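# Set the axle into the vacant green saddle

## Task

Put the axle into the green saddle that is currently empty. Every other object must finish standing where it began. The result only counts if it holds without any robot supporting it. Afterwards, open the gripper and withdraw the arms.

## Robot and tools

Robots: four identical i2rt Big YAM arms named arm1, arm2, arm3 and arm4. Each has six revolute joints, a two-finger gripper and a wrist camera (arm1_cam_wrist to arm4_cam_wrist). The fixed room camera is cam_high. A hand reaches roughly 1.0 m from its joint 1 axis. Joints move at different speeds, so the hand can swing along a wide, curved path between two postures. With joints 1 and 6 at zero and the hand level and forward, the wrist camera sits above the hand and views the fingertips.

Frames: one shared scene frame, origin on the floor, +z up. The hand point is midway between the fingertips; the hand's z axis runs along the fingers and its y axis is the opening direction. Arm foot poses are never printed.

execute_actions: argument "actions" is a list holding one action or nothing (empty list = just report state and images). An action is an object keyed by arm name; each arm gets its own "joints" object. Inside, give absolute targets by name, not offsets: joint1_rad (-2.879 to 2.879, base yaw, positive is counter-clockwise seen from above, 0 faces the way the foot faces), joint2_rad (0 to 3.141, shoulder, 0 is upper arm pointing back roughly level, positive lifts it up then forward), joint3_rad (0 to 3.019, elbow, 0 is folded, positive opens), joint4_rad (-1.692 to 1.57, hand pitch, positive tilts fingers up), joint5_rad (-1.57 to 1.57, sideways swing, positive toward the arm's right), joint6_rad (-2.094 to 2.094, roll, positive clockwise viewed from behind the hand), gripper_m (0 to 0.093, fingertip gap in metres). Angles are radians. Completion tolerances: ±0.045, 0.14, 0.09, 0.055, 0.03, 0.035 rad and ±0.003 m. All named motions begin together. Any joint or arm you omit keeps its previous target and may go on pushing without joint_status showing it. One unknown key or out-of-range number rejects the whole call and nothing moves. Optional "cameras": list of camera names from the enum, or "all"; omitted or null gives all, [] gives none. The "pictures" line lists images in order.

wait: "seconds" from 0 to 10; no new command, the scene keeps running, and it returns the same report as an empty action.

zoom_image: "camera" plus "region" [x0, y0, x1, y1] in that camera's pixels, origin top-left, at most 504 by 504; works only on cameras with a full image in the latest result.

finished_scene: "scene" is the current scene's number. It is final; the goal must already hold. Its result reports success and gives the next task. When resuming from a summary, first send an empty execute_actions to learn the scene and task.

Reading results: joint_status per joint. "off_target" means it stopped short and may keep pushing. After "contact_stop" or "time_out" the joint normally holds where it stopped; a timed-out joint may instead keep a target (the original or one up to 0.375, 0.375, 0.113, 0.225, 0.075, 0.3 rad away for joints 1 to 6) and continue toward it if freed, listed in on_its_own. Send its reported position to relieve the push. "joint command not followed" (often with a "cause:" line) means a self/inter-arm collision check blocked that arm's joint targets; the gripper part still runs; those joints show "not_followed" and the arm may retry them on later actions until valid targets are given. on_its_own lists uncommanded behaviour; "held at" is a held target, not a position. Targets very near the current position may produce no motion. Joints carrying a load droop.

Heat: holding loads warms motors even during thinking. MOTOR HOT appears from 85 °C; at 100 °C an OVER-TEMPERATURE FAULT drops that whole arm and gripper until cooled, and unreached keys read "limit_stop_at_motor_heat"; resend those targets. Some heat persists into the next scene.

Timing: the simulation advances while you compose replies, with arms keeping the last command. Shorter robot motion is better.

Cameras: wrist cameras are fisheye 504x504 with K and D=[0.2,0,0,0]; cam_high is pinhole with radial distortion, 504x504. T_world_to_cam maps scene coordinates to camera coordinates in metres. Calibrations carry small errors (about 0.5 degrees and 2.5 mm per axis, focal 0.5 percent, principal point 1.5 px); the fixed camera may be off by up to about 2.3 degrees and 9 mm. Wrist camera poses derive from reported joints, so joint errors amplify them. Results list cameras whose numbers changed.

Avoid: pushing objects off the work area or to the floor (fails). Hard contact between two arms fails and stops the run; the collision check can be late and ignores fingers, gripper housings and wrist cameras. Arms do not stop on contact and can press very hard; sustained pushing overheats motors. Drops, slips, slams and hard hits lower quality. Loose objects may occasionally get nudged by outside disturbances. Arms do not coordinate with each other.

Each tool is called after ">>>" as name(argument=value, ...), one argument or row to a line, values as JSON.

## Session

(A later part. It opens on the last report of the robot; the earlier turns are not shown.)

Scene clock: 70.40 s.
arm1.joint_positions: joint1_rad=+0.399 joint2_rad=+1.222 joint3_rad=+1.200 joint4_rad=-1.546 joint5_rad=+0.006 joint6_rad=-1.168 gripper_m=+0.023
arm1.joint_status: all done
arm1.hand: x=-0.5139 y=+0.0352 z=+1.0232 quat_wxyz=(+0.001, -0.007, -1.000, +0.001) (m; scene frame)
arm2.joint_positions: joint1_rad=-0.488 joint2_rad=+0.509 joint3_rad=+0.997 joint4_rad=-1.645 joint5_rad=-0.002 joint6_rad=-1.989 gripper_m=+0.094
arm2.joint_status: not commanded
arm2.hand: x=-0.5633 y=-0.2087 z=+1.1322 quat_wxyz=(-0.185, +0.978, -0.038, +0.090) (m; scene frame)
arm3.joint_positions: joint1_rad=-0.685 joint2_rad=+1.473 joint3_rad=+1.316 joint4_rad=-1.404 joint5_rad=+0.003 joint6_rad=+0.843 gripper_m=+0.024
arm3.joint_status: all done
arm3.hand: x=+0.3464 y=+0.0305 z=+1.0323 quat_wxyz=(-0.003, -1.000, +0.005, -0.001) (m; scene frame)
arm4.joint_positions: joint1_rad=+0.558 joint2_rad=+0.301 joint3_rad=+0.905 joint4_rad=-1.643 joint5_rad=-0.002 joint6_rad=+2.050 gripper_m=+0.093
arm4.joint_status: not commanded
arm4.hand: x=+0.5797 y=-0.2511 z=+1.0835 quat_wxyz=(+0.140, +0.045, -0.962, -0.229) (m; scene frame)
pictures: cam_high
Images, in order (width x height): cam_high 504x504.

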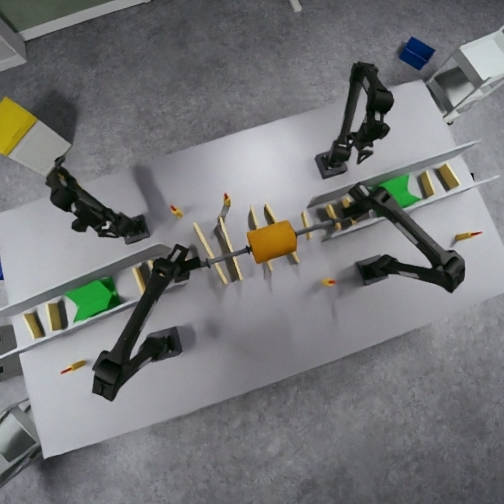

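>>> execute_actions(
  actions=[
    {"arm3":{"joints":{"joint1_rad":-0.861,"joint2_rad":1.665,"joint3_rad":1.67,"joint4_rad":-1.46,"joint6_rad":0.67}},"arm1":{"joints":{"joint1_rad":0.052,"joint2_rad":1.13,"joint3_rad":1.18,"joint4_rad":-1.556,"joint6_rad":-1.523}}},
  ],
  cameras=[],
)

>>> execute_actions(
  actions=[
    {"arm3":{"joints":{"joint1_rad":-0.985,"joint2_rad":1.94,"joint3_rad":2.08,"joint4_rad":-1.58,"joint6_rad":0.548}},"arm1":{"joints":{"joint1_rad":-0.316,"joint2_rad":1.185,"joint3_rad":1.255,"joint4_rad":-1.55,"joint6_rad":-1.893}}},
  ],
  cameras=["cam_high","arm1_cam_wrist"],
)

Scene clock: 72.90 s.
arm1.joint_positions: joint1_rad=+0.054 joint2_rad=+1.163 joint3_rad=+1.143 joint4_rad=-1.554 joint5_rad=+0.010 joint6_rad=-1.516 gripper_m=+0.023
arm1.joint_status: all done
arm1.hand: x=-0.6291 y=+0.0345 z=+1.0192 quat_wxyz=(+0.003, -0.005, -1.000, -0.002) (m; scene frame)
arm2.joint_positions: joint1_rad=-0.488 joint2_rad=+0.509 joint3_rad=+0.997 joint4_rad=-1.645 joint5_rad=-0.002 joint6_rad=-1.989 gripper_m=+0.094
arm2.joint_status: not commanded
arm2.hand: x=-0.5633 y=-0.2087 z=+1.1322 quat_wxyz=(-0.185, +0.978, -0.038, +0.090) (m; scene frame)
arm3.joint_positions: joint1_rad=-0.855 joint2_rad=+1.694 joint3_rad=+1.579 joint4_rad=-1.454 joint5_rad=-0.001 joint6_rad=+0.668 gripper_m=+0.024
arm3.joint_status: joint3_rad time_out (moved +0.262 of +0.354); the others done
arm3.on_its_own: joint3_rad reads +1.579 and still pushes toward +1.670 since a time_out
arm3.hand: x=+0.2314 y=+0.0326 z=+1.0306 quat_wxyz=(-0.001, -1.000, +0.002, -0.006) (m; scene frame)
arm4.joint_positions: joint1_rad=+0.558 joint2_rad=+0.301 joint3_rad=+0.905 joint4_rad=-1.643 joint5_rad=-0.002 joint6_rad=+2.050 gripper_m=+0.093
arm4.joint_status: not commanded
arm4.hand: x=+0.5797 y=-0.2511 z=+1.0835 quat_wxyz=(+0.140, +0.045, -0.962, -0.229) (m; scene frame)
pictures: none
No camera images: the call's "cameras" was empty. Leave "cameras" out to get every camera's image.

not run: a stop came earlier in this reply.

>>> execute_actions(
  actions=[
    {"arm3":{"joints":{"joint1_rad":-0.985,"joint2_rad":1.93,"joint3_rad":2.07,"joint4_rad":-1.58,"joint6_rad":0.548}},"arm1":{"joints":{"joint1_rad":-0.32,"joint2_rad":1.18,"joint3_rad":1.265,"joint4_rad":-1.555,"joint6_rad":-1.893}}},
  ],
  cameras=["cam_high","arm1_cam_wrist"],
)

Scene clock: 75.57 s.
arm1.joint_positions: joint1_rad=-0.320 joint2_rad=+1.195 joint3_rad=+1.177 joint4_rad=-1.554 joint5_rad=+0.014 joint6_rad=-1.885 gripper_m=+0.023
arm1.joint_status: all done
arm1.hand: x=-0.7498 y=+0.0402 z=+1.0222 quat_wxyz=(+0.005, -0.008, -1.000, -0.004) (m; scene frame)
arm2.joint_positions: joint1_rad=-0.488 joint2_rad=+0.509 joint3_rad=+0.997 joint4_rad=-1.645 joint5_rad=-0.002 joint6_rad=-1.989 gripper_m=+0.094
arm2.joint_status: not commanded
arm2.hand: x=-0.5633 y=-0.2087 z=+1.1322 quat_wxyz=(-0.185, +0.978, -0.038, +0.090) (m; scene frame)
arm3.joint_positions: joint1_rad=-0.980 joint2_rad=+1.969 joint3_rad=+1.972 joint4_rad=-1.571 joint5_rad=+0.000 joint6_rad=+0.547 gripper_m=+0.024
arm3.joint_status: joint3_rad time_out (moved +0.393 of +0.491); the others done
arm3.on_its_own: joint3_rad reads +1.972 and still pushes toward +2.070 since a time_out
arm3.hand: x=+0.1105 y=+0.0354 z=+1.0295 quat_wxyz=(-0.001, -1.000, +0.004, -0.005) (m; scene frame)
arm4.joint_positions: joint1_rad=+0.558 joint2_rad=+0.301 joint3_rad=+0.905 joint4_rad=-1.643 joint5_rad=-0.002 joint6_rad=+2.050 gripper_m=+0.093
arm4.joint_status: not commanded
arm4.hand: x=+0.5797 y=-0.2511 z=+1.0835 quat_wxyz=(+0.140, +0.045, -0.962, -0.229) (m; scene frame)
pictures: arm1_cam_wrist, cam_high
camera_calibration (this result's frames):
arm1_cam_wrist: T_world_to_cam=[[-0.0109645, -0.999938, -0.00177577, 0.0316353], [-0.794881, 0.00763858, 0.606717, -1.2136], [-0.606666, 0.00806389, -0.794916, 0.480039], [0, 0, 0, 1]] pos_world=[-0.673094, 0.0370325, 1.11795]
Images, in order (width x height): arm1_cam_wrist 504x504, cam_high 504x504.

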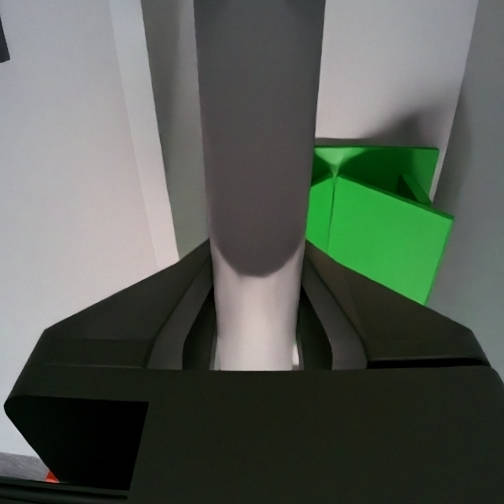

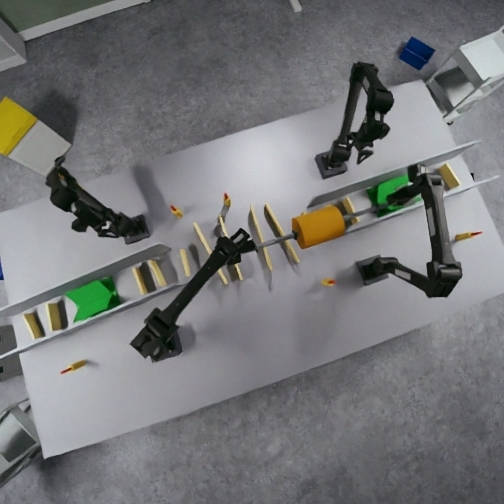

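>>> execute_actions(
  actions=[
    {"arm2":{"joints":{"joint1_rad":-0.36,"joint2_rad":1.15,"joint3_rad":1.57,"joint4_rad":-1.68,"joint6_rad":-1.92}}},
  ],
  cameras=[],
)

>>> execute_actions(
  actions=[
    {"arm2":{"joints":{"joint2_rad":1.415}}},
  ],
  cameras=["arm2_cam_wrist"],
)

Scene clock: 77.57 s.
arm1.joint_positions: joint1_rad=-0.320 joint2_rad=+1.195 joint3_rad=+1.177 joint4_rad=-1.554 joint5_rad=+0.014 joint6_rad=-1.885 gripper_m=+0.023
arm1.joint_status: not commanded
arm1.hand: x=-0.7498 y=+0.0402 z=+1.0222 quat_wxyz=(+0.005, -0.008, -1.000, -0.004) (m; scene frame)
arm2.joint_positions: joint1_rad=-0.371 joint2_rad=+1.160 joint3_rad=+1.517 joint4_rad=-1.677 joint5_rad=-0.002 joint6_rad=-1.930 gripper_m=+0.094
arm2.joint_status: all done
arm2.hand: x=-0.5092 y=-0.0230 z=+1.2038 quat_wxyz=(-0.117, +0.992, -0.010, +0.044) (m; scene frame)
arm3.joint_positions: joint1_rad=-0.980 joint2_rad=+1.969 joint3_rad=+1.972 joint4_rad=-1.571 joint5_rad=+0.000 joint6_rad=+0.547 gripper_m=+0.024
arm3.joint_status: not commanded
arm3.on_its_own: joint3_rad reads +1.972 and still pushes toward +2.070 since a time_out
arm3.hand: x=+0.1105 y=+0.0354 z=+1.0295 quat_wxyz=(-0.001, -1.000, +0.004, -0.005) (m; scene frame)
arm4.joint_positions: joint1_rad=+0.558 joint2_rad=+0.301 joint3_rad=+0.905 joint4_rad=-1.643 joint5_rad=-0.002 joint6_rad=+2.050 gripper_m=+0.093
arm4.joint_status: not commanded
arm4.hand: x=+0.5797 y=-0.2511 z=+1.0835 quat_wxyz=(+0.140, +0.045, -0.962, -0.229) (m; scene frame)
pictures: none
No camera images: the call's "cameras" was empty. Leave "cameras" out to get every camera's image.

Scene clock: 78.83 s.
arm1.joint_positions: joint1_rad=-0.320 joint2_rad=+1.195 joint3_rad=+1.177 joint4_rad=-1.554 joint5_rad=+0.014 joint6_rad=-1.885 gripper_m=+0.023
arm1.joint_status: not commanded
arm1.hand: x=-0.7498 y=+0.0402 z=+1.0222 quat_wxyz=(+0.005, -0.008, -1.000, -0.004) (m; scene frame)
arm2.joint_positions: joint1_rad=-0.371 joint2_rad=+1.421 joint3_rad=+1.540 joint4_rad=-1.677 joint5_rad=-0.002 joint6_rad=-1.930 gripper_m=+0.094
arm2.joint_status: all done
arm2.hand: x=-0.4859 y=+0.0356 z=+1.1183 quat_wxyz=(-0.006, +1.000, -0.010, +0.001) (m; scene frame)
arm3.joint_positions: joint1_rad=-0.980 joint2_rad=+1.969 joint3_rad=+1.972 joint4_rad=-1.571 joint5_rad=+0.000 joint6_rad=+0.547 gripper_m=+0.024
arm3.joint_status: not commanded
arm3.on_its_own: joint3_rad reads +1.972 and still pushes toward +2.070 since a time_out
arm3.hand: x=+0.1105 y=+0.0354 z=+1.0295 quat_wxyz=(-0.001, -1.000, +0.004, -0.005) (m; scene frame)
arm4.joint_positions: joint1_rad=+0.558 joint2_rad=+0.301 joint3_rad=+0.905 joint4_rad=-1.643 joint5_rad=-0.002 joint6_rad=+2.050 gripper_m=+0.093
arm4.joint_status: not commanded
arm4.hand: x=+0.5797 y=-0.2511 z=+1.0835 quat_wxyz=(+0.140, +0.045, -0.962, -0.229) (m; scene frame)
pictures: arm2_cam_wrist
camera_calibration (this result's frames):
arm2_cam_wrist: T_world_to_cam=[[0.0268287, 0.999604, 0.00843153, -0.030795], [0.798123, -0.0264981, 0.601912, -0.28154], [0.601897, -0.00941914, -0.798518, 1.30653], [0, 0, 0, 1]] pos_world=[-0.560867, 0.0356289, 1.21301]
Images, in order (width x height): arm2_cam_wrist 504x504.

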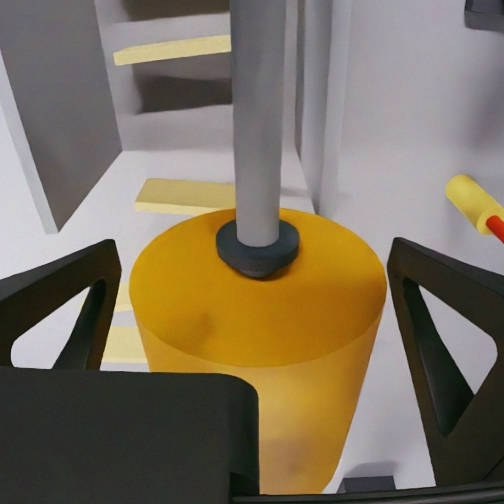

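>>> execute_actions(
  actions=[
    {"arm2":{"joints":{"joint1_rad":-0.35,"joint2_rad":1.435,"joint3_rad":1.295,"joint4_rad":-1.43}}},
  ],
  cameras=["arm2_cam_wrist"],
)

Scene clock: 79.97 s.
arm1.joint_positions: joint1_rad=-0.320 joint2_rad=+1.195 joint3_rad=+1.177 joint4_rad=-1.554 joint5_rad=+0.014 joint6_rad=-1.885 gripper_m=+0.023
arm1.joint_status: not commanded
arm1.hand: x=-0.7498 y=+0.0402 z=+1.0222 quat_wxyz=(+0.005, -0.008, -1.000, -0.004) (m; scene frame)
arm2.joint_positions: joint1_rad=-0.364 joint2_rad=+1.432 joint3_rad=+1.292 joint4_rad=-1.441 joint5_rad=-0.002 joint6_rad=-1.930 gripper_m=+0.094
arm2.joint_status: all done
arm2.hand: x=-0.4895 y=+0.0342 z=+1.0195 quat_wxyz=(+0.005, +1.000, -0.007, -0.003) (m; scene frame)
arm3.joint_positions: joint1_rad=-0.980 joint2_rad=+1.969 joint3_rad=+1.972 joint4_rad=-1.571 joint5_rad=+0.000 joint6_rad=+0.547 gripper_m=+0.024
arm3.joint_status: not commanded
arm3.on_its_own: joint3_rad reads +1.972 and still pushes toward +2.070 since a time_out
arm3.hand: x=+0.1105 y=+0.0354 z=+1.0295 quat_wxyz=(-0.001, -1.000, +0.004, -0.005) (m; scene frame)
arm4.joint_positions: joint1_rad=+0.558 joint2_rad=+0.301 joint3_rad=+0.905 joint4_rad=-1.643 joint5_rad=-0.002 joint6_rad=+2.050 gripper_m=+0.093
arm4.joint_status: not commanded
arm4.hand: x=+0.5797 y=-0.2511 z=+1.0835 quat_wxyz=(+0.140, +0.045, -0.962, -0.229) (m; scene frame)
pictures: arm2_cam_wrist
camera_calibration (this result's frames):
arm2_cam_wrist: T_world_to_cam=[[0.0199356, 0.999711, -0.0134002, -0.00966797], [0.803363, -0.00803888, 0.595435, -0.210685], [0.595155, -0.0226356, -0.803292, 1.23181], [0, 0, 0, 1]] pos_world=[-0.56367, 0.0358543, 1.11482]
Images, in order (width x height): arm2_cam_wrist 504x504.

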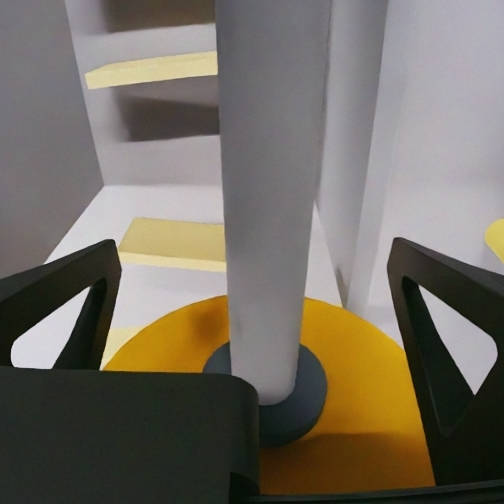

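>>> execute_actions(
  actions=[
    {"arm2":{"joints":{"joint2_rad":1.475,"joint4_rad":-1.40,"gripper_m":0.06}}},
  ],
  cameras=[],
)

>>> execute_actions(
  actions=[
    {"arm2":{"joints":{"gripper_m":0}}},
  ],
  cameras=["arm2_cam_wrist"],
)

Scene clock: 80.80 s.
arm1.joint_positions: joint1_rad=-0.320 joint2_rad=+1.195 joint3_rad=+1.177 joint4_rad=-1.554 joint5_rad=+0.014 joint6_rad=-1.885 gripper_m=+0.023
arm1.joint_status: not commanded
arm1.hand: x=-0.7498 y=+0.0402 z=+1.0222 quat_wxyz=(+0.005, -0.008, -1.000, -0.004) (m; scene frame)
arm2.joint_positions: joint1_rad=-0.364 joint2_rad=+1.464 joint3_rad=+1.292 joint4_rad=-1.410 joint5_rad=-0.002 joint6_rad=-1.930 gripper_m=+0.060
arm2.joint_status: all done
arm2.hand: x=-0.4858 y=+0.0436 z=+1.0067 quat_wxyz=(+0.005, +1.000, -0.007, -0.003) (m; scene frame)
arm3.joint_positions: joint1_rad=-0.980 joint2_rad=+1.969 joint3_rad=+1.972 joint4_rad=-1.571 joint5_rad=+0.000 joint6_rad=+0.547 gripper_m=+0.024
arm3.joint_status: not commanded
arm3.on_its_own: joint3_rad reads +1.972 and still pushes toward +2.070 since a time_out
arm3.hand: x=+0.1105 y=+0.0354 z=+1.0295 quat_wxyz=(-0.001, -1.000, +0.004, -0.005) (m; scene frame)
arm4.joint_positions: joint1_rad=+0.558 joint2_rad=+0.301 joint3_rad=+0.905 joint4_rad=-1.643 joint5_rad=-0.002 joint6_rad=+2.050 gripper_m=+0.093
arm4.joint_status: not commanded
arm4.hand: x=+0.5797 y=-0.2511 z=+1.0835 quat_wxyz=(+0.140, +0.045, -0.962, -0.229) (m; scene frame)
pictures: none
No camera images: the call's "cameras" was empty. Leave "cameras" out to get every camera's image.

Scene clock: 81.43 s.
arm1.joint_positions: joint1_rad=-0.321 joint2_rad=+1.196 joint3_rad=+1.177 joint4_rad=-1.560 joint5_rad=+0.016 joint6_rad=-1.886 gripper_m=+0.023
arm1.joint_status: not commanded
arm1.hand: x=-0.7500 y=+0.0417 z=+1.0220 quat_wxyz=(+0.005, -0.008, -1.000, -0.007) (m; scene frame)
arm2.joint_positions: joint1_rad=-0.364 joint2_rad=+1.463 joint3_rad=+1.288 joint4_rad=-1.420 joint5_rad=+0.006 joint6_rad=-1.927 gripper_m=+0.023
arm2.joint_status: gripper_m off_target (ended at +0.023, target +0.000)
arm2.hand: x=-0.4860 y=+0.0396 z=+1.0057 quat_wxyz=(+0.012, +1.000, -0.009, -0.002) (m; scene frame)
arm3.joint_positions: joint1_rad=-0.981 joint2_rad=+1.969 joint3_rad=+1.972 joint4_rad=-1.573 joint5_rad=+0.003 joint6_rad=+0.546 gripper_m=+0.024
arm3.joint_status: not commanded
arm3.on_its_own: joint3_rad reads +1.972 and still pushes toward +2.070 since a time_out
arm3.hand: x=+0.1104 y=+0.0366 z=+1.0295 quat_wxyz=(+0.001, -1.000, +0.004, -0.005) (m; scene frame)
arm4.joint_positions: joint1_rad=+0.558 joint2_rad=+0.301 joint3_rad=+0.905 joint4_rad=-1.643 joint5_rad=-0.002 joint6_rad=+2.050 gripper_m=+0.093
arm4.joint_status: not commanded
arm4.hand: x=+0.5797 y=-0.2511 z=+1.0835 quat_wxyz=(+0.140, +0.045, -0.962, -0.229) (m; scene frame)
pictures: arm2_cam_wrist
camera_calibration (this result's frames):
arm2_cam_wrist: T_world_to_cam=[[0.0228897, 0.999309, -0.0292879, 0.00212579], [0.802149, -0.000873076, 0.597123, -0.207799], [0.596685, -0.0371613, -0.801615, 1.21837], [0, 0, 0, 1]] pos_world=[-0.560346, 0.0429705, 1.10081]
Images, in order (width x height): arm2_cam_wrist 504x504.

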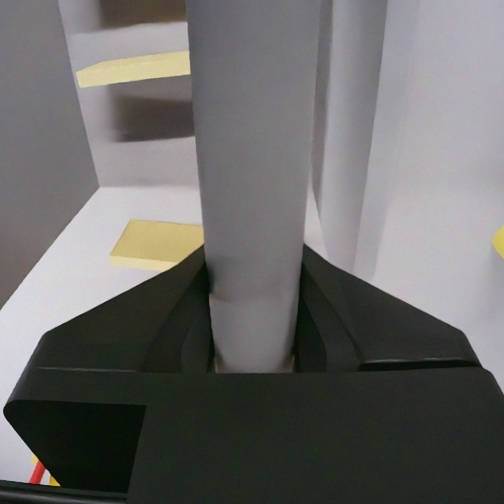

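>>> execute_actions(
  actions=[
    {"arm2":{"joints":{"joint2_rad":1.41,"joint3_rad":1.375}},"arm1":{"joints":{"joint2_rad":1.19,"joint3_rad":1.21}},"arm3":{"joints":{"joint3_rad":2.05}}},
  ],
  cameras=[],
)

>>> execute_actions(
  actions=[
    {"arm1":{"joints":{"gripper_m":0.093}}},
  ],
  cameras=["arm2_cam_wrist"],
)

>>> execute_actions(
  actions=[
    {"arm1":{"joints":{"joint2_rad":0.95,"joint3_rad":1.33}}},
  ],
  cameras=[],
)

>>> execute_actions(
  actions=[
    {"arm1":{"joints":{"joint2_rad":0.5,"joint3_rad":0.95,"joint4_rad":-1.66}}},
  ],
  cameras=[],
)

>>> execute_actions(
  actions=[
    {"arm1":{"joints":{"joint1_rad":1.15,"joint6_rad":-0.58}}},
  ],
  cameras=[],
)

>>> execute_actions(
  actions=[
    {"arm1":{"joints":{"joint2_rad":1.4,"joint3_rad":2.03,"joint4_rad":-1.64}}},
  ],
  cameras=["cam_high"],
)

Scene clock: 82.73 s.
arm1.joint_positions: joint1_rad=-0.321 joint2_rad=+1.196 joint3_rad=+1.177 joint4_rad=-1.560 joint5_rad=+0.016 joint6_rad=-1.886 gripper_m=+0.023
arm1.joint_status: all done
arm1.hand: x=-0.7500 y=+0.0417 z=+1.0220 quat_wxyz=(+0.005, -0.008, -1.000, -0.007) (m; scene frame)
arm2.joint_positions: joint1_rad=-0.364 joint2_rad=+1.457 joint3_rad=+1.288 joint4_rad=-1.418 joint5_rad=+0.006 joint6_rad=-1.927 gripper_m=+0.023
arm2.joint_status: all done
arm2.hand: x=-0.4859 y=+0.0396 z=+1.0081 quat_wxyz=(+0.009, +1.000, -0.009, +0.000) (m; scene frame)
arm3.joint_positions: joint1_rad=-0.981 joint2_rad=+1.969 joint3_rad=+1.972 joint4_rad=-1.573 joint5_rad=+0.003 joint6_rad=+0.546 gripper_m=+0.024
arm3.joint_status: all done
arm3.hand: x=+0.1104 y=+0.0366 z=+1.0295 quat_wxyz=(+0.001, -1.000, +0.004, -0.005) (m; scene frame)
arm4.joint_positions: joint1_rad=+0.558 joint2_rad=+0.301 joint3_rad=+0.905 joint4_rad=-1.643 joint5_rad=-0.002 joint6_rad=+2.050 gripper_m=+0.093
arm4.joint_status: not commanded
arm4.hand: x=+0.5797 y=-0.2511 z=+1.0835 quat_wxyz=(+0.140, +0.045, -0.962, -0.229) (m; scene frame)
pictures: none
No camera images: the call's "cameras" was empty. Leave "cameras" out to get every camera's image.

Scene clock: 83.43 s.
arm1.joint_positions: joint1_rad=-0.321 joint2_rad=+1.196 joint3_rad=+1.177 joint4_rad=-1.560 joint5_rad=+0.002 joint6_rad=-1.886 gripper_m=+0.093
arm1.joint_status: all done
arm1.hand: x=-0.7478 y=+0.0409 z=+1.0220 quat_wxyz=(-0.002, -0.008, -1.000, -0.005) (m; scene frame)
arm2.joint_positions: joint1_rad=-0.364 joint2_rad=+1.457 joint3_rad=+1.288 joint4_rad=-1.413 joint5_rad=+0.004 joint6_rad=-1.925 gripper_m=+0.023
arm2.joint_status: not commanded
arm2.hand: x=-0.4858 y=+0.0408 z=+1.0081 quat_wxyz=(+0.006, +1.000, -0.009, +0.000) (m; scene frame)
arm3.joint_positions: joint1_rad=-0.981 joint2_rad=+1.969 joint3_rad=+1.972 joint4_rad=-1.573 joint5_rad=+0.003 joint6_rad=+0.546 gripper_m=+0.024
arm3.joint_status: not commanded
arm3.hand: x=+0.1104 y=+0.0366 z=+1.0295 quat_wxyz=(+0.001, -1.000, +0.004, -0.005) (m; scene frame)
arm4.joint_positions: joint1_rad=+0.558 joint2_rad=+0.301 joint3_rad=+0.905 joint4_rad=-1.643 joint5_rad=-0.002 joint6_rad=+2.050 gripper_m=+0.093
arm4.joint_status: not commanded
arm4.hand: x=+0.5797 y=-0.2511 z=+1.0835 quat_wxyz=(+0.140, +0.045, -0.962, -0.229) (m; scene frame)
pictures: arm2_cam_wrist
camera_calibration (this result's frames):
arm2_cam_wrist: T_world_to_cam=[[0.0245205, 0.999556, -0.016943, -0.0106379], [0.80023, -0.00946689, 0.599619, -0.212467], [0.599192, -0.0282613, -0.800107, 1.21956], [0, 0, 0, 1]] pos_world=[-0.560469, 0.0430881, 1.103]
Images, in order (width x height): arm2_cam_wrist 504x504.

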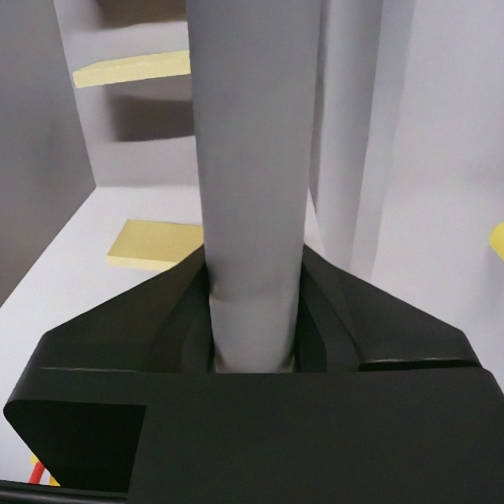

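Scene clock: 84.63 s.
arm1.joint_positions: joint1_rad=-0.321 joint2_rad=+0.944 joint3_rad=+1.307 joint4_rad=-1.560 joint5_rad=+0.002 joint6_rad=-1.886 gripper_m=+0.093
arm1.joint_status: all done
arm1.hand: x=-0.7401 y=+0.0640 z=+1.1508 quat_wxyz=(+0.058, -0.008, -0.983, +0.175) (m; scene frame)
arm2.joint_positions: joint1_rad=-0.364 joint2_rad=+1.457 joint3_rad=+1.288 joint4_rad=-1.413 joint5_rad=+0.004 joint6_rad=-1.925 gripper_m=+0.023
arm2.joint_status: not commanded
arm2.hand: x=-0.4858 y=+0.0408 z=+1.0081 quat_wxyz=(+0.006, +1.000, -0.009, +0.000) (m; scene frame)
arm3.joint_positions: joint1_rad=-0.981 joint2_rad=+1.969 joint3_rad=+1.972 joint4_rad=-1.573 joint5_rad=+0.003 joint6_rad=+0.546 gripper_m=+0.024
arm3.joint_status: not commanded
arm3.hand: x=+0.1104 y=+0.0366 z=+1.0295 quat_wxyz=(+0.001, -1.000, +0.004, -0.005) (m; scene frame)
arm4.joint_positions: joint1_rad=+0.558 joint2_rad=+0.301 joint3_rad=+0.905 joint4_rad=-1.643 joint5_rad=-0.002 joint6_rad=+2.050 gripper_m=+0.093
arm4.joint_status: not commanded
arm4.hand: x=+0.5797 y=-0.2511 z=+1.0835 quat_wxyz=(+0.140, +0.045, -0.962, -0.229) (m; scene frame)
pictures: none
No camera images: the call's "cameras" was empty. Leave "cameras" out to get every camera's image.

Scene clock: 85.73 s.
arm1.joint_positions: joint1_rad=-0.321 joint2_rad=+0.499 joint3_rad=+0.951 joint4_rad=-1.652 joint5_rad=+0.002 joint6_rad=-1.886 gripper_m=+0.093
arm1.joint_status: all done
arm1.hand: x=-0.6921 y=+0.2033 z=+1.0767 quat_wxyz=(+0.058, -0.008, -0.983, +0.173) (m; scene frame)
arm2.joint_positions: joint1_rad=-0.364 joint2_rad=+1.457 joint3_rad=+1.288 joint4_rad=-1.413 joint5_rad=+0.004 joint6_rad=-1.925 gripper_m=+0.023
arm2.joint_status: not commanded
arm2.hand: x=-0.4858 y=+0.0408 z=+1.0081 quat_wxyz=(+0.006, +1.000, -0.009, +0.000) (m; scene frame)
arm3.joint_positions: joint1_rad=-0.981 joint2_rad=+1.969 joint3_rad=+1.972 joint4_rad=-1.573 joint5_rad=+0.003 joint6_rad=+0.546 gripper_m=+0.024
arm3.joint_status: not commanded
arm3.hand: x=+0.1104 y=+0.0366 z=+1.0295 quat_wxyz=(+0.001, -1.000, +0.004, -0.005) (m; scene frame)
arm4.joint_positions: joint1_rad=+0.558 joint2_rad=+0.301 joint3_rad=+0.905 joint4_rad=-1.643 joint5_rad=-0.002 joint6_rad=+2.050 gripper_m=+0.093
arm4.joint_status: not commanded
arm4.hand: x=+0.5797 y=-0.2511 z=+1.0835 quat_wxyz=(+0.140, +0.045, -0.962, -0.229) (m; scene frame)
pictures: none
No camera images: the call's "cameras" was empty. Leave "cameras" out to get every camera's image.

Scene clock: 87.77 s.
arm1.joint_positions: joint1_rad=+1.145 joint2_rad=+0.499 joint3_rad=+0.951 joint4_rad=-1.652 joint5_rad=+0.000 joint6_rad=-0.596 gripper_m=+0.093
arm1.joint_status: all done
arm1.hand: x=-0.5011 y=+0.2836 z=+1.0776 quat_wxyz=(-0.162, +0.079, -0.979, +0.090) (m; scene frame)
arm2.joint_positions: joint1_rad=-0.364 joint2_rad=+1.457 joint3_rad=+1.288 joint4_rad=-1.413 joint5_rad=+0.004 joint6_rad=-1.925 gripper_m=+0.023
arm2.joint_status: not commanded
arm2.hand: x=-0.4858 y=+0.0408 z=+1.0081 quat_wxyz=(+0.006, +1.000, -0.009, +0.000) (m; scene frame)
arm3.joint_positions: joint1_rad=-0.981 joint2_rad=+1.969 joint3_rad=+1.972 joint4_rad=-1.573 joint5_rad=+0.003 joint6_rad=+0.546 gripper_m=+0.024
arm3.joint_status: not commanded
arm3.hand: x=+0.1104 y=+0.0366 z=+1.0295 quat_wxyz=(+0.001, -1.000, +0.004, -0.005) (m; scene frame)
arm4.joint_positions: joint1_rad=+0.558 joint2_rad=+0.301 joint3_rad=+0.905 joint4_rad=-1.643 joint5_rad=-0.002 joint6_rad=+2.050 gripper_m=+0.093
arm4.joint_status: not commanded
arm4.hand: x=+0.5797 y=-0.2511 z=+1.0835 quat_wxyz=(+0.140, +0.045, -0.962, -0.229) (m; scene frame)
pictures: none
No camera images: the call's "cameras" was empty. Leave "cameras" out to get every camera's image.

Scene clock: 89.37 s.
arm1.joint_positions: joint1_rad=+1.145 joint2_rad=+1.404 joint3_rad=+1.991 joint4_rad=-1.649 joint5_rad=+0.000 joint6_rad=-0.595 gripper_m=+0.093
arm1.joint_status: all done
arm1.hand: x=-0.2214 y=+0.1527 z=+1.2814 quat_wxyz=(-0.221, +0.077, -0.964, +0.123) (m; scene frame)
arm2.joint_positions: joint1_rad=-0.364 joint2_rad=+1.457 joint3_rad=+1.288 joint4_rad=-1.413 joint5_rad=+0.004 joint6_rad=-1.925 gripper_m=+0.023
arm2.joint_status: not commanded
arm2.hand: x=-0.4858 y=+0.0408 z=+1.0081 quat_wxyz=(+0.006, +1.000, -0.009, +0.000) (m; scene frame)
arm3.joint_positions: joint1_rad=-0.981 joint2_rad=+1.969 joint3_rad=+1.972 joint4_rad=-1.573 joint5_rad=+0.003 joint6_rad=+0.546 gripper_m=+0.024
arm3.joint_status: not commanded
arm3.hand: x=+0.1104 y=+0.0366 z=+1.0295 quat_wxyz=(+0.001, -1.000, +0.004, -0.005) (m; scene frame)
arm4.joint_positions: joint1_rad=+0.558 joint2_rad=+0.301 joint3_rad=+0.905 joint4_rad=-1.643 joint5_rad=-0.002 joint6_rad=+2.050 gripper_m=+0.093
arm4.joint_status: not commanded
arm4.hand: x=+0.5797 y=-0.2511 z=+1.0835 quat_wxyz=(+0.140, +0.045, -0.962, -0.229) (m; scene frame)
pictures: cam_high
Images, in order (width x height): cam_high 504x504.

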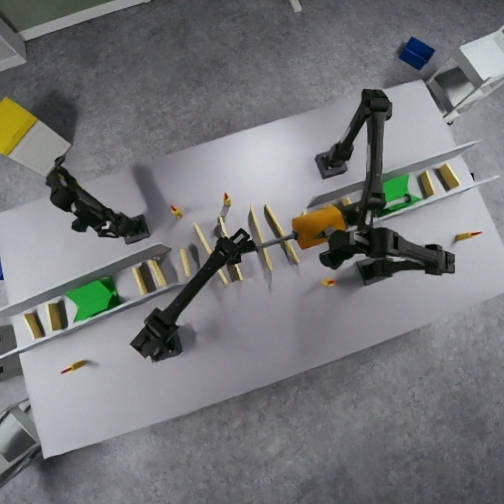

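>>> execute_actions(
  actions=[
    {"arm1":{"joints":{"joint1_rad":1.015,"joint2_rad":1.76,"joint3_rad":2.03,"joint6_rad":-0.55}}},
  ],
  cameras=["arm1_cam_wrist"],
)

Scene clock: 90.87 s.
arm1.joint_positions: joint1_rad=+1.008 joint2_rad=+1.773 joint3_rad=+2.001 joint4_rad=-1.649 joint5_rad=+0.000 joint6_rad=-0.565 gripper_m=+0.093
arm1.joint_status: all done
arm1.hand: x=-0.1597 y=+0.0381 z=+1.1002 quat_wxyz=(-0.065, -0.004, -0.997, +0.039) (m; scene frame)
arm2.joint_positions: joint1_rad=-0.364 joint2_rad=+1.457 joint3_rad=+1.288 joint4_rad=-1.413 joint5_rad=+0.004 joint6_rad=-1.925 gripper_m=+0.023
arm2.joint_status: not commanded
arm2.hand: x=-0.4858 y=+0.0408 z=+1.0081 quat_wxyz=(+0.006, +1.000, -0.009, +0.000) (m; scene frame)
arm3.joint_positions: joint1_rad=-0.981 joint2_rad=+1.969 joint3_rad=+1.972 joint4_rad=-1.573 joint5_rad=+0.003 joint6_rad=+0.546 gripper_m=+0.024
arm3.joint_status: not commanded
arm3.hand: x=+0.1104 y=+0.0366 z=+1.0295 quat_wxyz=(+0.001, -1.000, +0.004, -0.005) (m; scene frame)
arm4.joint_positions: joint1_rad=+0.558 joint2_rad=+0.301 joint3_rad=+0.905 joint4_rad=-1.643 joint5_rad=-0.002 joint6_rad=+2.050 gripper_m=+0.093
arm4.joint_status: not commanded
arm4.hand: x=+0.5797 y=-0.2511 z=+1.0835 quat_wxyz=(+0.140, +0.045, -0.962, -0.229) (m; scene frame)
pictures: arm1_cam_wrist
camera_calibration (this result's frames):
arm1_cam_wrist: T_world_to_cam=[[-0.00869936, -0.996472, 0.0834748, -0.0574484], [-0.871207, 0.0485285, 0.488511, -0.675547], [-0.490838, -0.0684741, -0.868556, 1.00241], [0, 0, 0, 1]] pos_world=[-0.0970188, 0.0441768, 1.20546]
Images, in order (width x height): arm1_cam_wrist 504x504.

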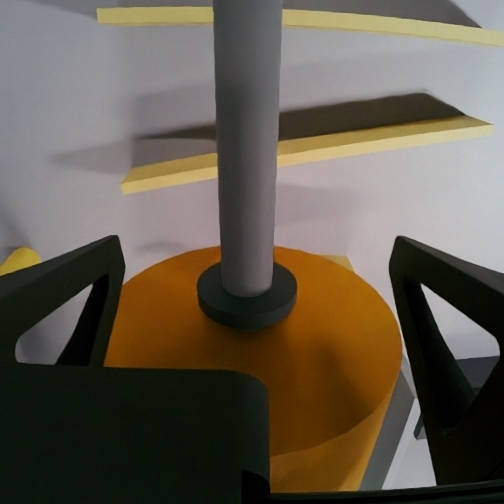

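>>> execute_actions(
  actions=[
    {"arm1":{"joints":{"joint1_rad":1.02,"joint2_rad":1.86,"joint3_rad":1.91,"joint4_rad":-1.60}}},
  ],
  cameras=["arm1_cam_wrist"],
)

Scene clock: 92.17 s.
arm1.joint_positions: joint1_rad=+1.013 joint2_rad=+1.867 joint3_rad=+1.896 joint4_rad=-1.614 joint5_rad=+0.000 joint6_rad=-0.565 gripper_m=+0.093
arm1.joint_status: all done
arm1.hand: x=-0.1557 y=+0.0396 z=+1.0072 quat_wxyz=(+0.004, -0.001, -1.000, -0.005) (m; scene frame)
arm2.joint_positions: joint1_rad=-0.364 joint2_rad=+1.457 joint3_rad=+1.288 joint4_rad=-1.413 joint5_rad=+0.004 joint6_rad=-1.925 gripper_m=+0.023
arm2.joint_status: not commanded
arm2.hand: x=-0.4858 y=+0.0408 z=+1.0081 quat_wxyz=(+0.006, +1.000, -0.009, +0.000) (m; scene frame)
arm3.joint_positions: joint1_rad=-0.981 joint2_rad=+1.969 joint3_rad=+1.972 joint4_rad=-1.573 joint5_rad=+0.003 joint6_rad=+0.546 gripper_m=+0.024
arm3.joint_status: not commanded
arm3.hand: x=+0.1104 y=+0.0366 z=+1.0295 quat_wxyz=(+0.001, -1.000, +0.004, -0.005) (m; scene frame)
arm4.joint_positions: joint1_rad=+0.558 joint2_rad=+0.301 joint3_rad=+0.905 joint4_rad=-1.643 joint5_rad=-0.002 joint6_rad=+2.050 gripper_m=+0.093
arm4.joint_status: not commanded
arm4.hand: x=+0.5797 y=-0.2511 z=+1.0835 quat_wxyz=(+0.140, +0.045, -0.962, -0.229) (m; scene frame)
pictures: arm1_cam_wrist
camera_calibration (this result's frames):
arm1_cam_wrist: T_world_to_cam=[[0.00274953, -0.999985, -0.00469179, 0.0426005], [-0.795629, -0.00502979, 0.605763, -0.730956], [-0.605778, 0.00206736, -0.795631, 0.82961], [0, 0, 0, 1]] pos_world=[-0.0791284, 0.0372082, 1.10305]
Images, in order (width x height): arm1_cam_wrist 504x504.

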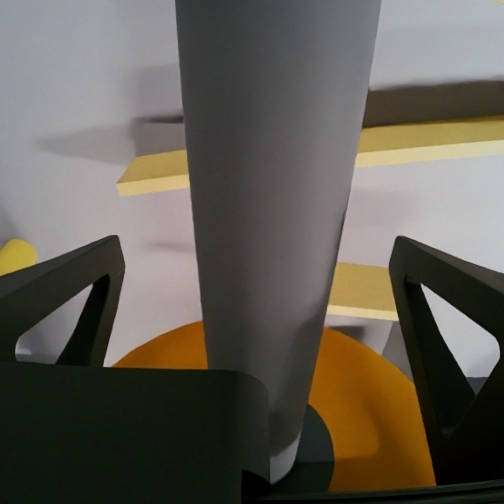

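>>> execute_actions(
  actions=[
    {"arm1":{"joints":{"joint3_rad":1.985,"joint4_rad":-1.66,"gripper_m":0.06}}},
  ],
  cameras=[],
)

>>> execute_actions(
  actions=[
    {"arm1":{"joints":{"gripper_m":0}}},
  ],
  cameras=["arm1_cam_wrist"],
)

Scene clock: 93.10 s.
arm1.joint_positions: joint1_rad=+1.013 joint2_rad=+1.867 joint3_rad=+1.941 joint4_rad=-1.647 joint5_rad=+0.000 joint6_rad=-0.565 gripper_m=+0.060
arm1.joint_status: all done
arm1.hand: x=-0.1540 y=+0.0384 z=+1.0245 quat_wxyz=(-0.001, -0.001, -1.000, -0.002) (m; scene frame)
arm2.joint_positions: joint1_rad=-0.364 joint2_rad=+1.457 joint3_rad=+1.288 joint4_rad=-1.413 joint5_rad=+0.004 joint6_rad=-1.925 gripper_m=+0.023
arm2.joint_status: not commanded
arm2.hand: x=-0.4858 y=+0.0408 z=+1.0081 quat_wxyz=(+0.006, +1.000, -0.009, +0.000) (m; scene frame)
arm3.joint_positions: joint1_rad=-0.981 joint2_rad=+1.969 joint3_rad=+1.972 joint4_rad=-1.573 joint5_rad=+0.003 joint6_rad=+0.546 gripper_m=+0.024
arm3.joint_status: not commanded
arm3.hand: x=+0.1104 y=+0.0366 z=+1.0295 quat_wxyz=(+0.001, -1.000, +0.004, -0.005) (m; scene frame)
arm4.joint_positions: joint1_rad=+0.558 joint2_rad=+0.301 joint3_rad=+0.905 joint4_rad=-1.643 joint5_rad=-0.002 joint6_rad=+2.050 gripper_m=+0.093
arm4.joint_status: not commanded
arm4.hand: x=+0.5797 y=-0.2511 z=+1.0835 quat_wxyz=(+0.140, +0.045, -0.962, -0.229) (m; scene frame)
pictures: none
No camera images: the call's "cameras" was empty. Leave "cameras" out to get every camera's image.

Scene clock: 93.73 s.
arm1.joint_positions: joint1_rad=+1.013 joint2_rad=+1.867 joint3_rad=+1.941 joint4_rad=-1.647 joint5_rad=+0.000 joint6_rad=-0.554 gripper_m=+0.023
arm1.joint_status: gripper_m off_target (ended at +0.023, target +0.000)
arm1.hand: x=-0.1541 y=+0.0385 z=+1.0245 quat_wxyz=(-0.001, -0.007, -1.000, -0.002) (m; scene frame)
arm2.joint_positions: joint1_rad=-0.364 joint2_rad=+1.457 joint3_rad=+1.288 joint4_rad=-1.413 joint5_rad=+0.004 joint6_rad=-1.925 gripper_m=+0.023
arm2.joint_status: not commanded
arm2.hand: x=-0.4859 y=+0.0409 z=+1.0081 quat_wxyz=(+0.006, +1.000, -0.009, -0.001) (m; scene frame)
arm3.joint_positions: joint1_rad=-0.981 joint2_rad=+1.969 joint3_rad=+1.972 joint4_rad=-1.573 joint5_rad=+0.003 joint6_rad=+0.546 gripper_m=+0.024
arm3.joint_status: not commanded
arm3.hand: x=+0.1103 y=+0.0367 z=+1.0295 quat_wxyz=(+0.001, -1.000, +0.004, -0.005) (m; scene frame)
arm4.joint_positions: joint1_rad=+0.558 joint2_rad=+0.301 joint3_rad=+0.905 joint4_rad=-1.643 joint5_rad=-0.002 joint6_rad=+2.050 gripper_m=+0.093
arm4.joint_status: not commanded
arm4.hand: x=+0.5797 y=-0.2511 z=+1.0835 quat_wxyz=(+0.140, +0.045, -0.962, -0.229) (m; scene frame)
pictures: arm1_cam_wrist
camera_calibration (this result's frames):
arm1_cam_wrist: T_world_to_cam=[[-0.00796456, -0.999967, 0.00167406, 0.0333759], [-0.80157, 0.00738524, 0.597855, -0.733425], [-0.597848, 0.00341978, -0.801602, 0.85165], [0, 0, 0, 1]] pos_world=[-0.0784688, 0.0358789, 1.12111]
Images, in order (width x height): arm1_cam_wrist 504x504.

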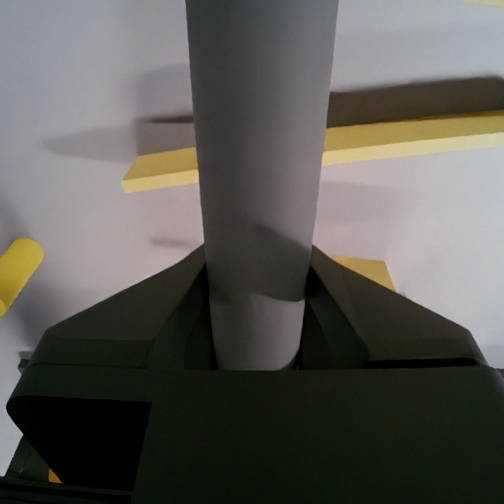

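>>> execute_actions(
  actions=[
    {"arm1":{"joints":{"joint2_rad":1.82,"joint3_rad":2.02}},"arm3":{"joints":{"joint2_rad":1.96,"joint3_rad":2.0}}},
  ],
  cameras=[],
)

>>> execute_actions(
  actions=[
    {"arm3":{"joints":{"gripper_m":0.093}}},
  ],
  cameras=[],
)

>>> execute_actions(
  actions=[
    {"arm3":{"joints":{"joint2_rad":1.7,"joint3_rad":2.05}},"arm2":{"joints":{"joint2_rad":1.395,"joint3_rad":1.415,"joint4_rad":-1.47}}},
  ],
  cameras=["cam_high","arm2_cam_wrist"],
)

Scene clock: 95.37 s.
arm1.joint_positions: joint1_rad=+1.013 joint2_rad=+1.867 joint3_rad=+1.945 joint4_rad=-1.650 joint5_rad=+0.000 joint6_rad=-0.554 gripper_m=+0.023
arm1.joint_status: all done
arm1.hand: x=-0.1539 y=+0.0384 z=+1.0260 quat_wxyz=(-0.001, -0.007, -1.000, -0.002) (m; scene frame)
arm2.joint_positions: joint1_rad=-0.364 joint2_rad=+1.457 joint3_rad=+1.288 joint4_rad=-1.413 joint5_rad=+0.004 joint6_rad=-1.925 gripper_m=+0.023
arm2.joint_status: not commanded
arm2.hand: x=-0.4859 y=+0.0409 z=+1.0081 quat_wxyz=(+0.006, +1.000, -0.009, -0.001) (m; scene frame)
arm3.joint_positions: joint1_rad=-0.981 joint2_rad=+1.969 joint3_rad=+1.972 joint4_rad=-1.573 joint5_rad=+0.003 joint6_rad=+0.546 gripper_m=+0.024
arm3.joint_status: all done
arm3.hand: x=+0.1103 y=+0.0367 z=+1.0295 quat_wxyz=(+0.001, -1.000, +0.004, -0.005) (m; scene frame)
arm4.joint_positions: joint1_rad=+0.558 joint2_rad=+0.301 joint3_rad=+0.905 joint4_rad=-1.643 joint5_rad=-0.002 joint6_rad=+2.050 gripper_m=+0.093
arm4.joint_status: not commanded
arm4.hand: x=+0.5797 y=-0.2511 z=+1.0835 quat_wxyz=(+0.140, +0.045, -0.962, -0.229) (m; scene frame)
pictures: none
No camera images: the call's "cameras" was empty. Leave "cameras" out to get every camera's image.

Scene clock: 96.07 s.
arm1.joint_positions: joint1_rad=+1.013 joint2_rad=+1.867 joint3_rad=+1.945 joint4_rad=-1.650 joint5_rad=-0.001 joint6_rad=-0.554 gripper_m=+0.023
arm1.joint_status: not commanded
arm1.hand: x=-0.1539 y=+0.0385 z=+1.0260 quat_wxyz=(-0.001, -0.007, -1.000, -0.002) (m; scene frame)
arm2.joint_positions: joint1_rad=-0.364 joint2_rad=+1.456 joint3_rad=+1.288 joint4_rad=-1.413 joint5_rad=+0.004 joint6_rad=-1.925 gripper_m=+0.023
arm2.joint_status: not commanded
arm2.hand: x=-0.4859 y=+0.0409 z=+1.0082 quat_wxyz=(+0.006, +1.000, -0.009, -0.001) (m; scene frame)
arm3.joint_positions: joint1_rad=-0.981 joint2_rad=+1.969 joint3_rad=+1.972 joint4_rad=-1.573 joint5_rad=+0.003 joint6_rad=+0.546 gripper_m=+0.093
arm3.joint_status: all done
arm3.hand: x=+0.1104 y=+0.0366 z=+1.0295 quat_wxyz=(+0.001, -1.000, +0.004, -0.005) (m; scene frame)
arm4.joint_positions: joint1_rad=+0.558 joint2_rad=+0.301 joint3_rad=+0.905 joint4_rad=-1.643 joint5_rad=-0.002 joint6_rad=+2.050 gripper_m=+0.093
arm4.joint_status: not commanded
arm4.hand: x=+0.5797 y=-0.2511 z=+1.0835 quat_wxyz=(+0.140, +0.045, -0.962, -0.229) (m; scene frame)
pictures: none
No camera images: the call's "cameras" was empty. Leave "cameras" out to get every camera's image.

Scene clock: 97.80 s.
arm1.joint_positions: joint1_rad=+1.013 joint2_rad=+1.867 joint3_rad=+1.945 joint4_rad=-1.658 joint5_rad=+0.011 joint6_rad=-0.555 gripper_m=+0.023
arm1.joint_status: not commanded
arm1.hand: x=-0.1565 y=+0.0378 z=+1.0260 quat_wxyz=(+0.005, -0.006, -1.000, +0.001) (m; scene frame)
arm2.joint_positions: joint1_rad=-0.364 joint2_rad=+1.455 joint3_rad=+1.310 joint4_rad=-1.455 joint5_rad=-0.005 joint6_rad=-1.928 gripper_m=+0.023
arm2.joint_status: joint3_rad time_out (moved +0.022 of +0.127); the others done
arm2.on_its_own: joint3_rad reads +1.310 and still pushes toward +1.415 since a time_out
arm2.hand: x=-0.4885 y=+0.0381 z=+1.0174 quat_wxyz=(+0.013, +1.000, -0.008, -0.008) (m; scene frame)
arm3.joint_positions: joint1_rad=-0.981 joint2_rad=+1.684 joint3_rad=+2.024 joint4_rad=-1.573 joint5_rad=+0.003 joint6_rad=+0.546 gripper_m=+0.093
arm3.joint_status: all done
arm3.hand: x=+0.1422 y=+0.0570 z=+1.2159 quat_wxyz=(-0.085, -0.987, +0.005, +0.139) (m; scene frame)
arm4.joint_positions: joint1_rad=+0.558 joint2_rad=+0.301 joint3_rad=+0.905 joint4_rad=-1.643 joint5_rad=-0.002 joint6_rad=+2.050 gripper_m=+0.093
arm4.joint_status: not commanded
arm4.hand: x=+0.5797 y=-0.2511 z=+1.0835 quat_wxyz=(+0.140, +0.045, -0.962, -0.229) (m; scene frame)
pictures: arm2_cam_wrist, cam_high
camera_calibration (this result's frames):
arm2_cam_wrist: T_world_to_cam=[[0.0216922, 0.999328, -0.0295517, 0.00377082], [0.808964, -0.000176095, 0.587858, -0.20002], [0.587458, -0.0366582, -0.808424, 1.23167], [0, 0, 0, 1]] pos_world=[-0.561828, 0.0413473, 1.11341]
Images, in order (width x height): arm2_cam_wrist 504x504, cam_high 504x504.

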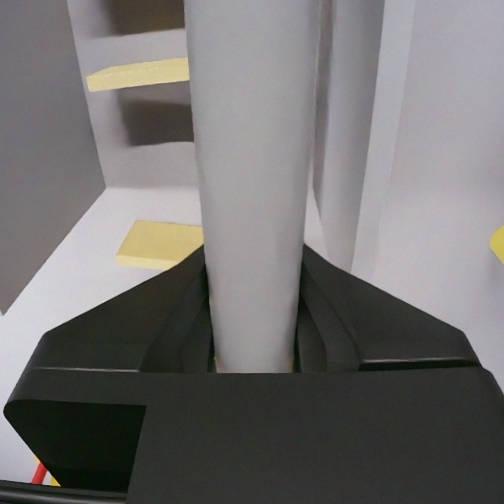

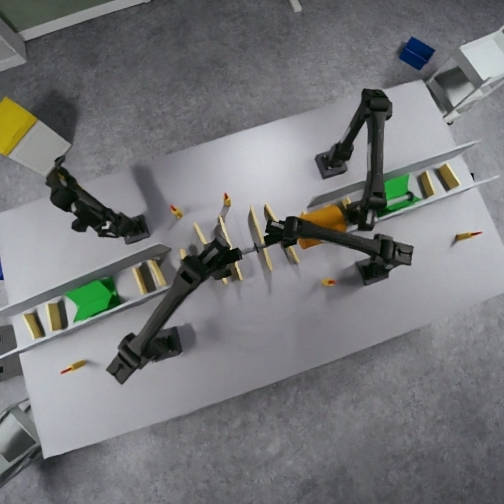

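>>> execute_actions(
  actions=[
    {"arm3":{"joints":{"joint2_rad":0.6,"joint3_rad":1.3}},"arm2":{"joints":{"joint1_rad":-0.169,"joint2_rad":1.205,"joint3_rad":1.21,"joint4_rad":-1.48,"joint6_rad":-1.74}},"arm1":{"joints":{"joint1_rad":0.846,"joint2_rad":1.695,"joint3_rad":1.80,"joint4_rad":-1.60,"joint6_rad":-0.727}}},
  ],
  cameras=["arm2_cam_wrist","arm1_cam_wrist"],
)

Scene clock: 99.63 s.
arm1.joint_positions: joint1_rad=+0.838 joint2_rad=+1.721 joint3_rad=+1.780 joint4_rad=-1.619 joint5_rad=+0.007 joint6_rad=-0.726 gripper_m=+0.023
arm1.joint_status: all done
arm1.hand: x=-0.2517 y=-0.0100 z=+1.0405 quat_wxyz=(-0.004, -0.008, -1.000, +0.005) (m; scene frame)
arm2.joint_positions: joint1_rad=-0.159 joint2_rad=+1.227 joint3_rad=+1.176 joint4_rad=-1.490 joint5_rad=-0.015 joint6_rad=-1.724 gripper_m=+0.023
arm2.joint_status: all done
arm2.hand: x=-0.5840 y=-0.0075 z=+1.0483 quat_wxyz=(-0.015, +1.000, -0.007, -0.005) (m; scene frame)
arm3.joint_positions: joint1_rad=-0.981 joint2_rad=+0.600 joint3_rad=+1.311 joint4_rad=-1.574 joint5_rad=+0.003 joint6_rad=+0.546 gripper_m=+0.093
arm3.joint_status: all done
arm3.hand: x=+0.4647 y=+0.2499 z=+1.2881 quat_wxyz=(-0.178, -0.940, +0.005, +0.292) (m; scene frame)
arm4.joint_positions: joint1_rad=+0.558 joint2_rad=+0.301 joint3_rad=+0.905 joint4_rad=-1.643 joint5_rad=-0.002 joint6_rad=+2.050 gripper_m=+0.093
arm4.joint_status: not commanded
arm4.hand: x=+0.5797 y=-0.2511 z=+1.0835 quat_wxyz=(+0.140, +0.045, -0.962, -0.229) (m; scene frame)
pictures: arm1_cam_wrist, arm2_cam_wrist
camera_calibration (this result's frames):
arm1_cam_wrist: T_world_to_cam=[[-0.0115481, -0.999797, 0.0164987, -0.0322852], [-0.804829, 0.0190852, 0.593199, -0.816737], [-0.593394, -0.0064283, -0.804887, 0.810636], [0, 0, 0, 1]] pos_world=[-0.176681, -0.01148, 1.13749]
arm2_cam_wrist: T_world_to_cam=[[0.0202681, 0.999443, 0.0265084, -0.00731569], [0.805964, -0.0320222, 0.591097, -0.146324], [0.591617, 0.00938442, -0.806165, 1.3115], [0, 0, 0, 1]] pos_world=[-0.657824, -0.00968163, 1.14397]
Images, in order (width x height): arm1_cam_wrist 504x504, arm2_cam_wrist 504x504.

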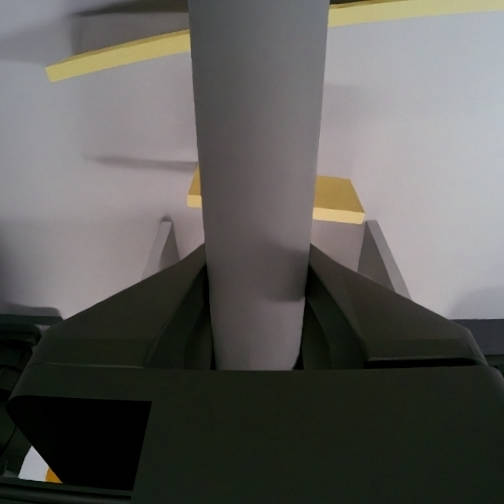

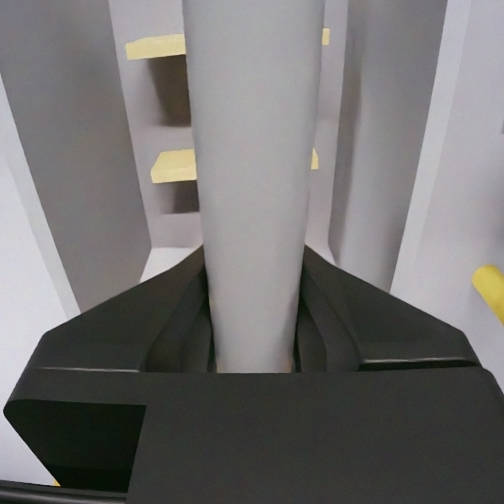

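>>> execute_actions(
  actions=[
    {"arm2":{"joints":{"joint1_rad":0.185,"joint2_rad":1.165,"joint3_rad":1.14,"joint4_rad":-1.48,"joint6_rad":-1.383}},"arm1":{"joints":{"joint1_rad":0.636,"joint2_rad":1.53,"joint3_rad":1.575,"joint4_rad":-1.55,"joint6_rad":-0.938}}},
  ],
  cameras=[],
)

>>> execute_actions(
  actions=[
    {"arm2":{"joints":{"joint1_rad":0.533,"joint2_rad":1.30,"joint3_rad":1.29,"joint4_rad":-1.463,"joint6_rad":-1.034}},"arm1":{"joints":{"joint1_rad":0.375,"joint2_rad":1.365,"joint3_rad":1.395,"joint4_rad":-1.541,"joint6_rad":-1.20}}},
  ],
  cameras=[],
)

>>> execute_actions(
  actions=[
    {"arm2":{"joints":{"joint1_rad":0.782,"joint2_rad":1.50,"joint3_rad":1.51,"joint4_rad":-1.47,"joint6_rad":-0.786}},"arm1":{"joints":{"joint1_rad":0.048,"joint2_rad":1.295,"joint3_rad":1.325,"joint4_rad":-1.543,"joint6_rad":-1.526}}},
  ],
  cameras=[],
)

>>> execute_actions(
  actions=[
    {"arm2":{"joints":{"joint1_rad":0.945,"joint2_rad":1.745,"joint3_rad":1.83,"joint4_rad":-1.535,"joint6_rad":-0.624}},"arm1":{"joints":{"joint1_rad":-0.276,"joint2_rad":1.345,"joint3_rad":1.40,"joint4_rad":-1.541,"joint6_rad":-1.849}}},
  ],
  cameras=["arm2_cam_wrist","arm1_cam_wrist"],
)

Scene clock: 101.10 s.
arm1.joint_positions: joint1_rad=+0.636 joint2_rad=+1.569 joint3_rad=+1.555 joint4_rad=-1.544 joint5_rad=-0.001 joint6_rad=-0.919 gripper_m=+0.023
arm1.joint_status: all done
arm1.hand: x=-0.3634 y=-0.0351 z=+1.0264 quat_wxyz=(-0.006, -0.013, -1.000, +0.004) (m; scene frame)
arm2.joint_positions: joint1_rad=+0.179 joint2_rad=+1.193 joint3_rad=+1.109 joint4_rad=-1.483 joint5_rad=-0.015 joint6_rad=-1.378 gripper_m=+0.023
arm2.joint_status: all done
arm2.hand: x=-0.6974 y=-0.0282 z=+1.0333 quat_wxyz=(+0.000, +1.000, -0.011, -0.008) (m; scene frame)
arm3.joint_positions: joint1_rad=-0.981 joint2_rad=+0.600 joint3_rad=+1.311 joint4_rad=-1.574 joint5_rad=+0.003 joint6_rad=+0.546 gripper_m=+0.093
arm3.joint_status: not commanded
arm3.hand: x=+0.4647 y=+0.2499 z=+1.2881 quat_wxyz=(-0.178, -0.940, +0.005, +0.292) (m; scene frame)
arm4.joint_positions: joint1_rad=+0.558 joint2_rad=+0.301 joint3_rad=+0.905 joint4_rad=-1.643 joint5_rad=-0.002 joint6_rad=+2.050 gripper_m=+0.093
arm4.joint_status: not commanded
arm4.hand: x=+0.5797 y=-0.2511 z=+1.0835 quat_wxyz=(+0.140, +0.045, -0.962, -0.229) (m; scene frame)
pictures: none
No camera images: the call's "cameras" was empty. Leave "cameras" out to get every camera's image.

Scene clock: 102.13 s.
arm1.joint_positions: joint1_rad=+0.374 joint2_rad=+1.396 joint3_rad=+1.367 joint4_rad=-1.532 joint5_rad=-0.009 joint6_rad=-1.190 gripper_m=+0.023
arm1.joint_status: all done
arm1.hand: x=-0.4948 y=-0.0308 z=+1.0262 quat_wxyz=(-0.008, -0.008, -1.000, +0.002) (m; scene frame)
arm2.joint_positions: joint1_rad=+0.537 joint2_rad=+1.325 joint3_rad=+1.213 joint4_rad=-1.457 joint5_rad=-0.011 joint6_rad=-1.030 gripper_m=+0.023
arm2.joint_status: all done
arm2.hand: x=-0.8304 y=-0.0265 z=+1.0295 quat_wxyz=(+0.003, +1.000, -0.006, -0.005) (m; scene frame)
arm3.joint_positions: joint1_rad=-0.981 joint2_rad=+0.600 joint3_rad=+1.311 joint4_rad=-1.574 joint5_rad=+0.003 joint6_rad=+0.546 gripper_m=+0.093
arm3.joint_status: not commanded
arm3.hand: x=+0.4647 y=+0.2499 z=+1.2881 quat_wxyz=(-0.178, -0.940, +0.005, +0.292) (m; scene frame)
arm4.joint_positions: joint1_rad=+0.558 joint2_rad=+0.301 joint3_rad=+0.905 joint4_rad=-1.643 joint5_rad=-0.002 joint6_rad=+2.050 gripper_m=+0.093
arm4.joint_status: not commanded
arm4.hand: x=+0.5797 y=-0.2511 z=+1.0835 quat_wxyz=(+0.140, +0.045, -0.962, -0.229) (m; scene frame)
pictures: none
No camera images: the call's "cameras" was empty. Leave "cameras" out to get every camera's image.

Scene clock: 103.17 s.
arm1.joint_positions: joint1_rad=+0.049 joint2_rad=+1.326 joint3_rad=+1.297 joint4_rad=-1.537 joint5_rad=-0.005 joint6_rad=-1.520 gripper_m=+0.023
arm1.joint_status: all done
arm1.hand: x=-0.6255 y=-0.0292 z=+1.0246 quat_wxyz=(-0.004, -0.006, -1.000, +0.001) (m; scene frame)
arm2.joint_positions: joint1_rad=+0.791 joint2_rad=+1.532 joint3_rad=+1.428 joint4_rad=-1.461 joint5_rad=-0.007 joint6_rad=-0.782 gripper_m=+0.023
arm2.joint_status: all done
arm2.hand: x=-0.9621 y=-0.0268 z=+1.0301 quat_wxyz=(+0.000, +1.000, -0.003, -0.005) (m; scene frame)
arm3.joint_positions: joint1_rad=-0.981 joint2_rad=+0.600 joint3_rad=+1.311 joint4_rad=-1.574 joint5_rad=+0.003 joint6_rad=+0.546 gripper_m=+0.093
arm3.joint_status: not commanded
arm3.hand: x=+0.4647 y=+0.2499 z=+1.2881 quat_wxyz=(-0.178, -0.940, +0.005, +0.292) (m; scene frame)
arm4.joint_positions: joint1_rad=+0.558 joint2_rad=+0.301 joint3_rad=+0.905 joint4_rad=-1.643 joint5_rad=-0.002 joint6_rad=+2.050 gripper_m=+0.093
arm4.joint_status: not commanded
arm4.hand: x=+0.5797 y=-0.2511 z=+1.0835 quat_wxyz=(+0.140, +0.045, -0.962, -0.229) (m; scene frame)
pictures: none
No camera images: the call's "cameras" was empty. Leave "cameras" out to get every camera's image.

Scene clock: 104.23 s.
arm1.joint_positions: joint1_rad=-0.269 joint2_rad=+1.364 joint3_rad=+1.327 joint4_rad=-1.537 joint5_rad=-0.003 joint6_rad=-1.841 gripper_m=+0.023
arm1.joint_status: all done
arm1.hand: x=-0.7488 y=-0.0270 z=+1.0220 quat_wxyz=(-0.004, -0.004, -1.000, -0.003) (m; scene frame)
arm2.joint_positions: joint1_rad=+0.949 joint2_rad=+1.786 joint3_rad=+1.742 joint4_rad=-1.524 joint5_rad=-0.005 joint6_rad=-0.625 gripper_m=+0.023
arm2.joint_status: all done
arm2.hand: x=-1.0856 y=-0.0253 z=+1.0276 quat_wxyz=(+0.001, +1.000, -0.002, -0.003) (m; scene frame)
arm3.joint_positions: joint1_rad=-0.981 joint2_rad=+0.600 joint3_rad=+1.311 joint4_rad=-1.574 joint5_rad=+0.003 joint6_rad=+0.546 gripper_m=+0.093
arm3.joint_status: not commanded
arm3.hand: x=+0.4647 y=+0.2499 z=+1.2881 quat_wxyz=(-0.178, -0.940, +0.005, +0.292) (m; scene frame)
arm4.joint_positions: joint1_rad=+0.558 joint2_rad=+0.301 joint3_rad=+0.905 joint4_rad=-1.643 joint5_rad=-0.002 joint6_rad=+2.050 gripper_m=+0.093
arm4.joint_status: not commanded
arm4.hand: x=+0.5797 y=-0.2511 z=+1.0835 quat_wxyz=(+0.140, +0.045, -0.962, -0.229) (m; scene frame)
pictures: arm1_cam_wrist, arm2_cam_wrist
camera_calibration (this result's frames):
arm1_cam_wrist: T_world_to_cam=[[-0.00341539, -0.999994, 0.000809725, -0.0325983], [-0.804929, 0.00322963, 0.593363, -1.20613], [-0.593362, 0.0013748, -0.804935, 0.50101], [0, 0, 0, 1]] pos_world=[-0.673683, -0.0293915, 1.11898]
arm2_cam_wrist: T_world_to_cam=[[0.0107802, 0.999917, -0.00700817, 0.0453315], [0.803849, -0.00449742, 0.594816, 0.26419], [0.594736, -0.0120457, -0.803831, 1.59211], [0, 0, 0, 1]] pos_world=[-1.15974, -0.0249614, 1.12296]
Images, in order (width x height): arm1_cam_wrist 504x504, arm2_cam_wrist 504x504.

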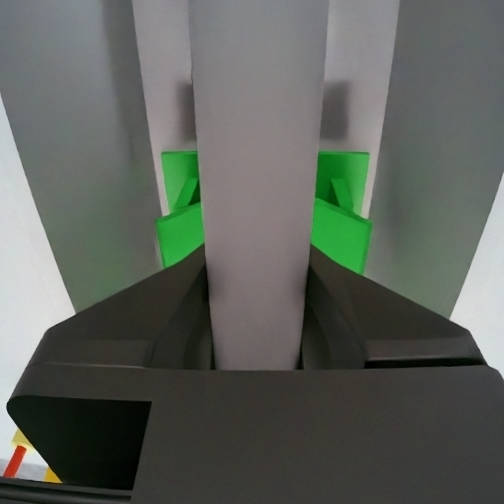

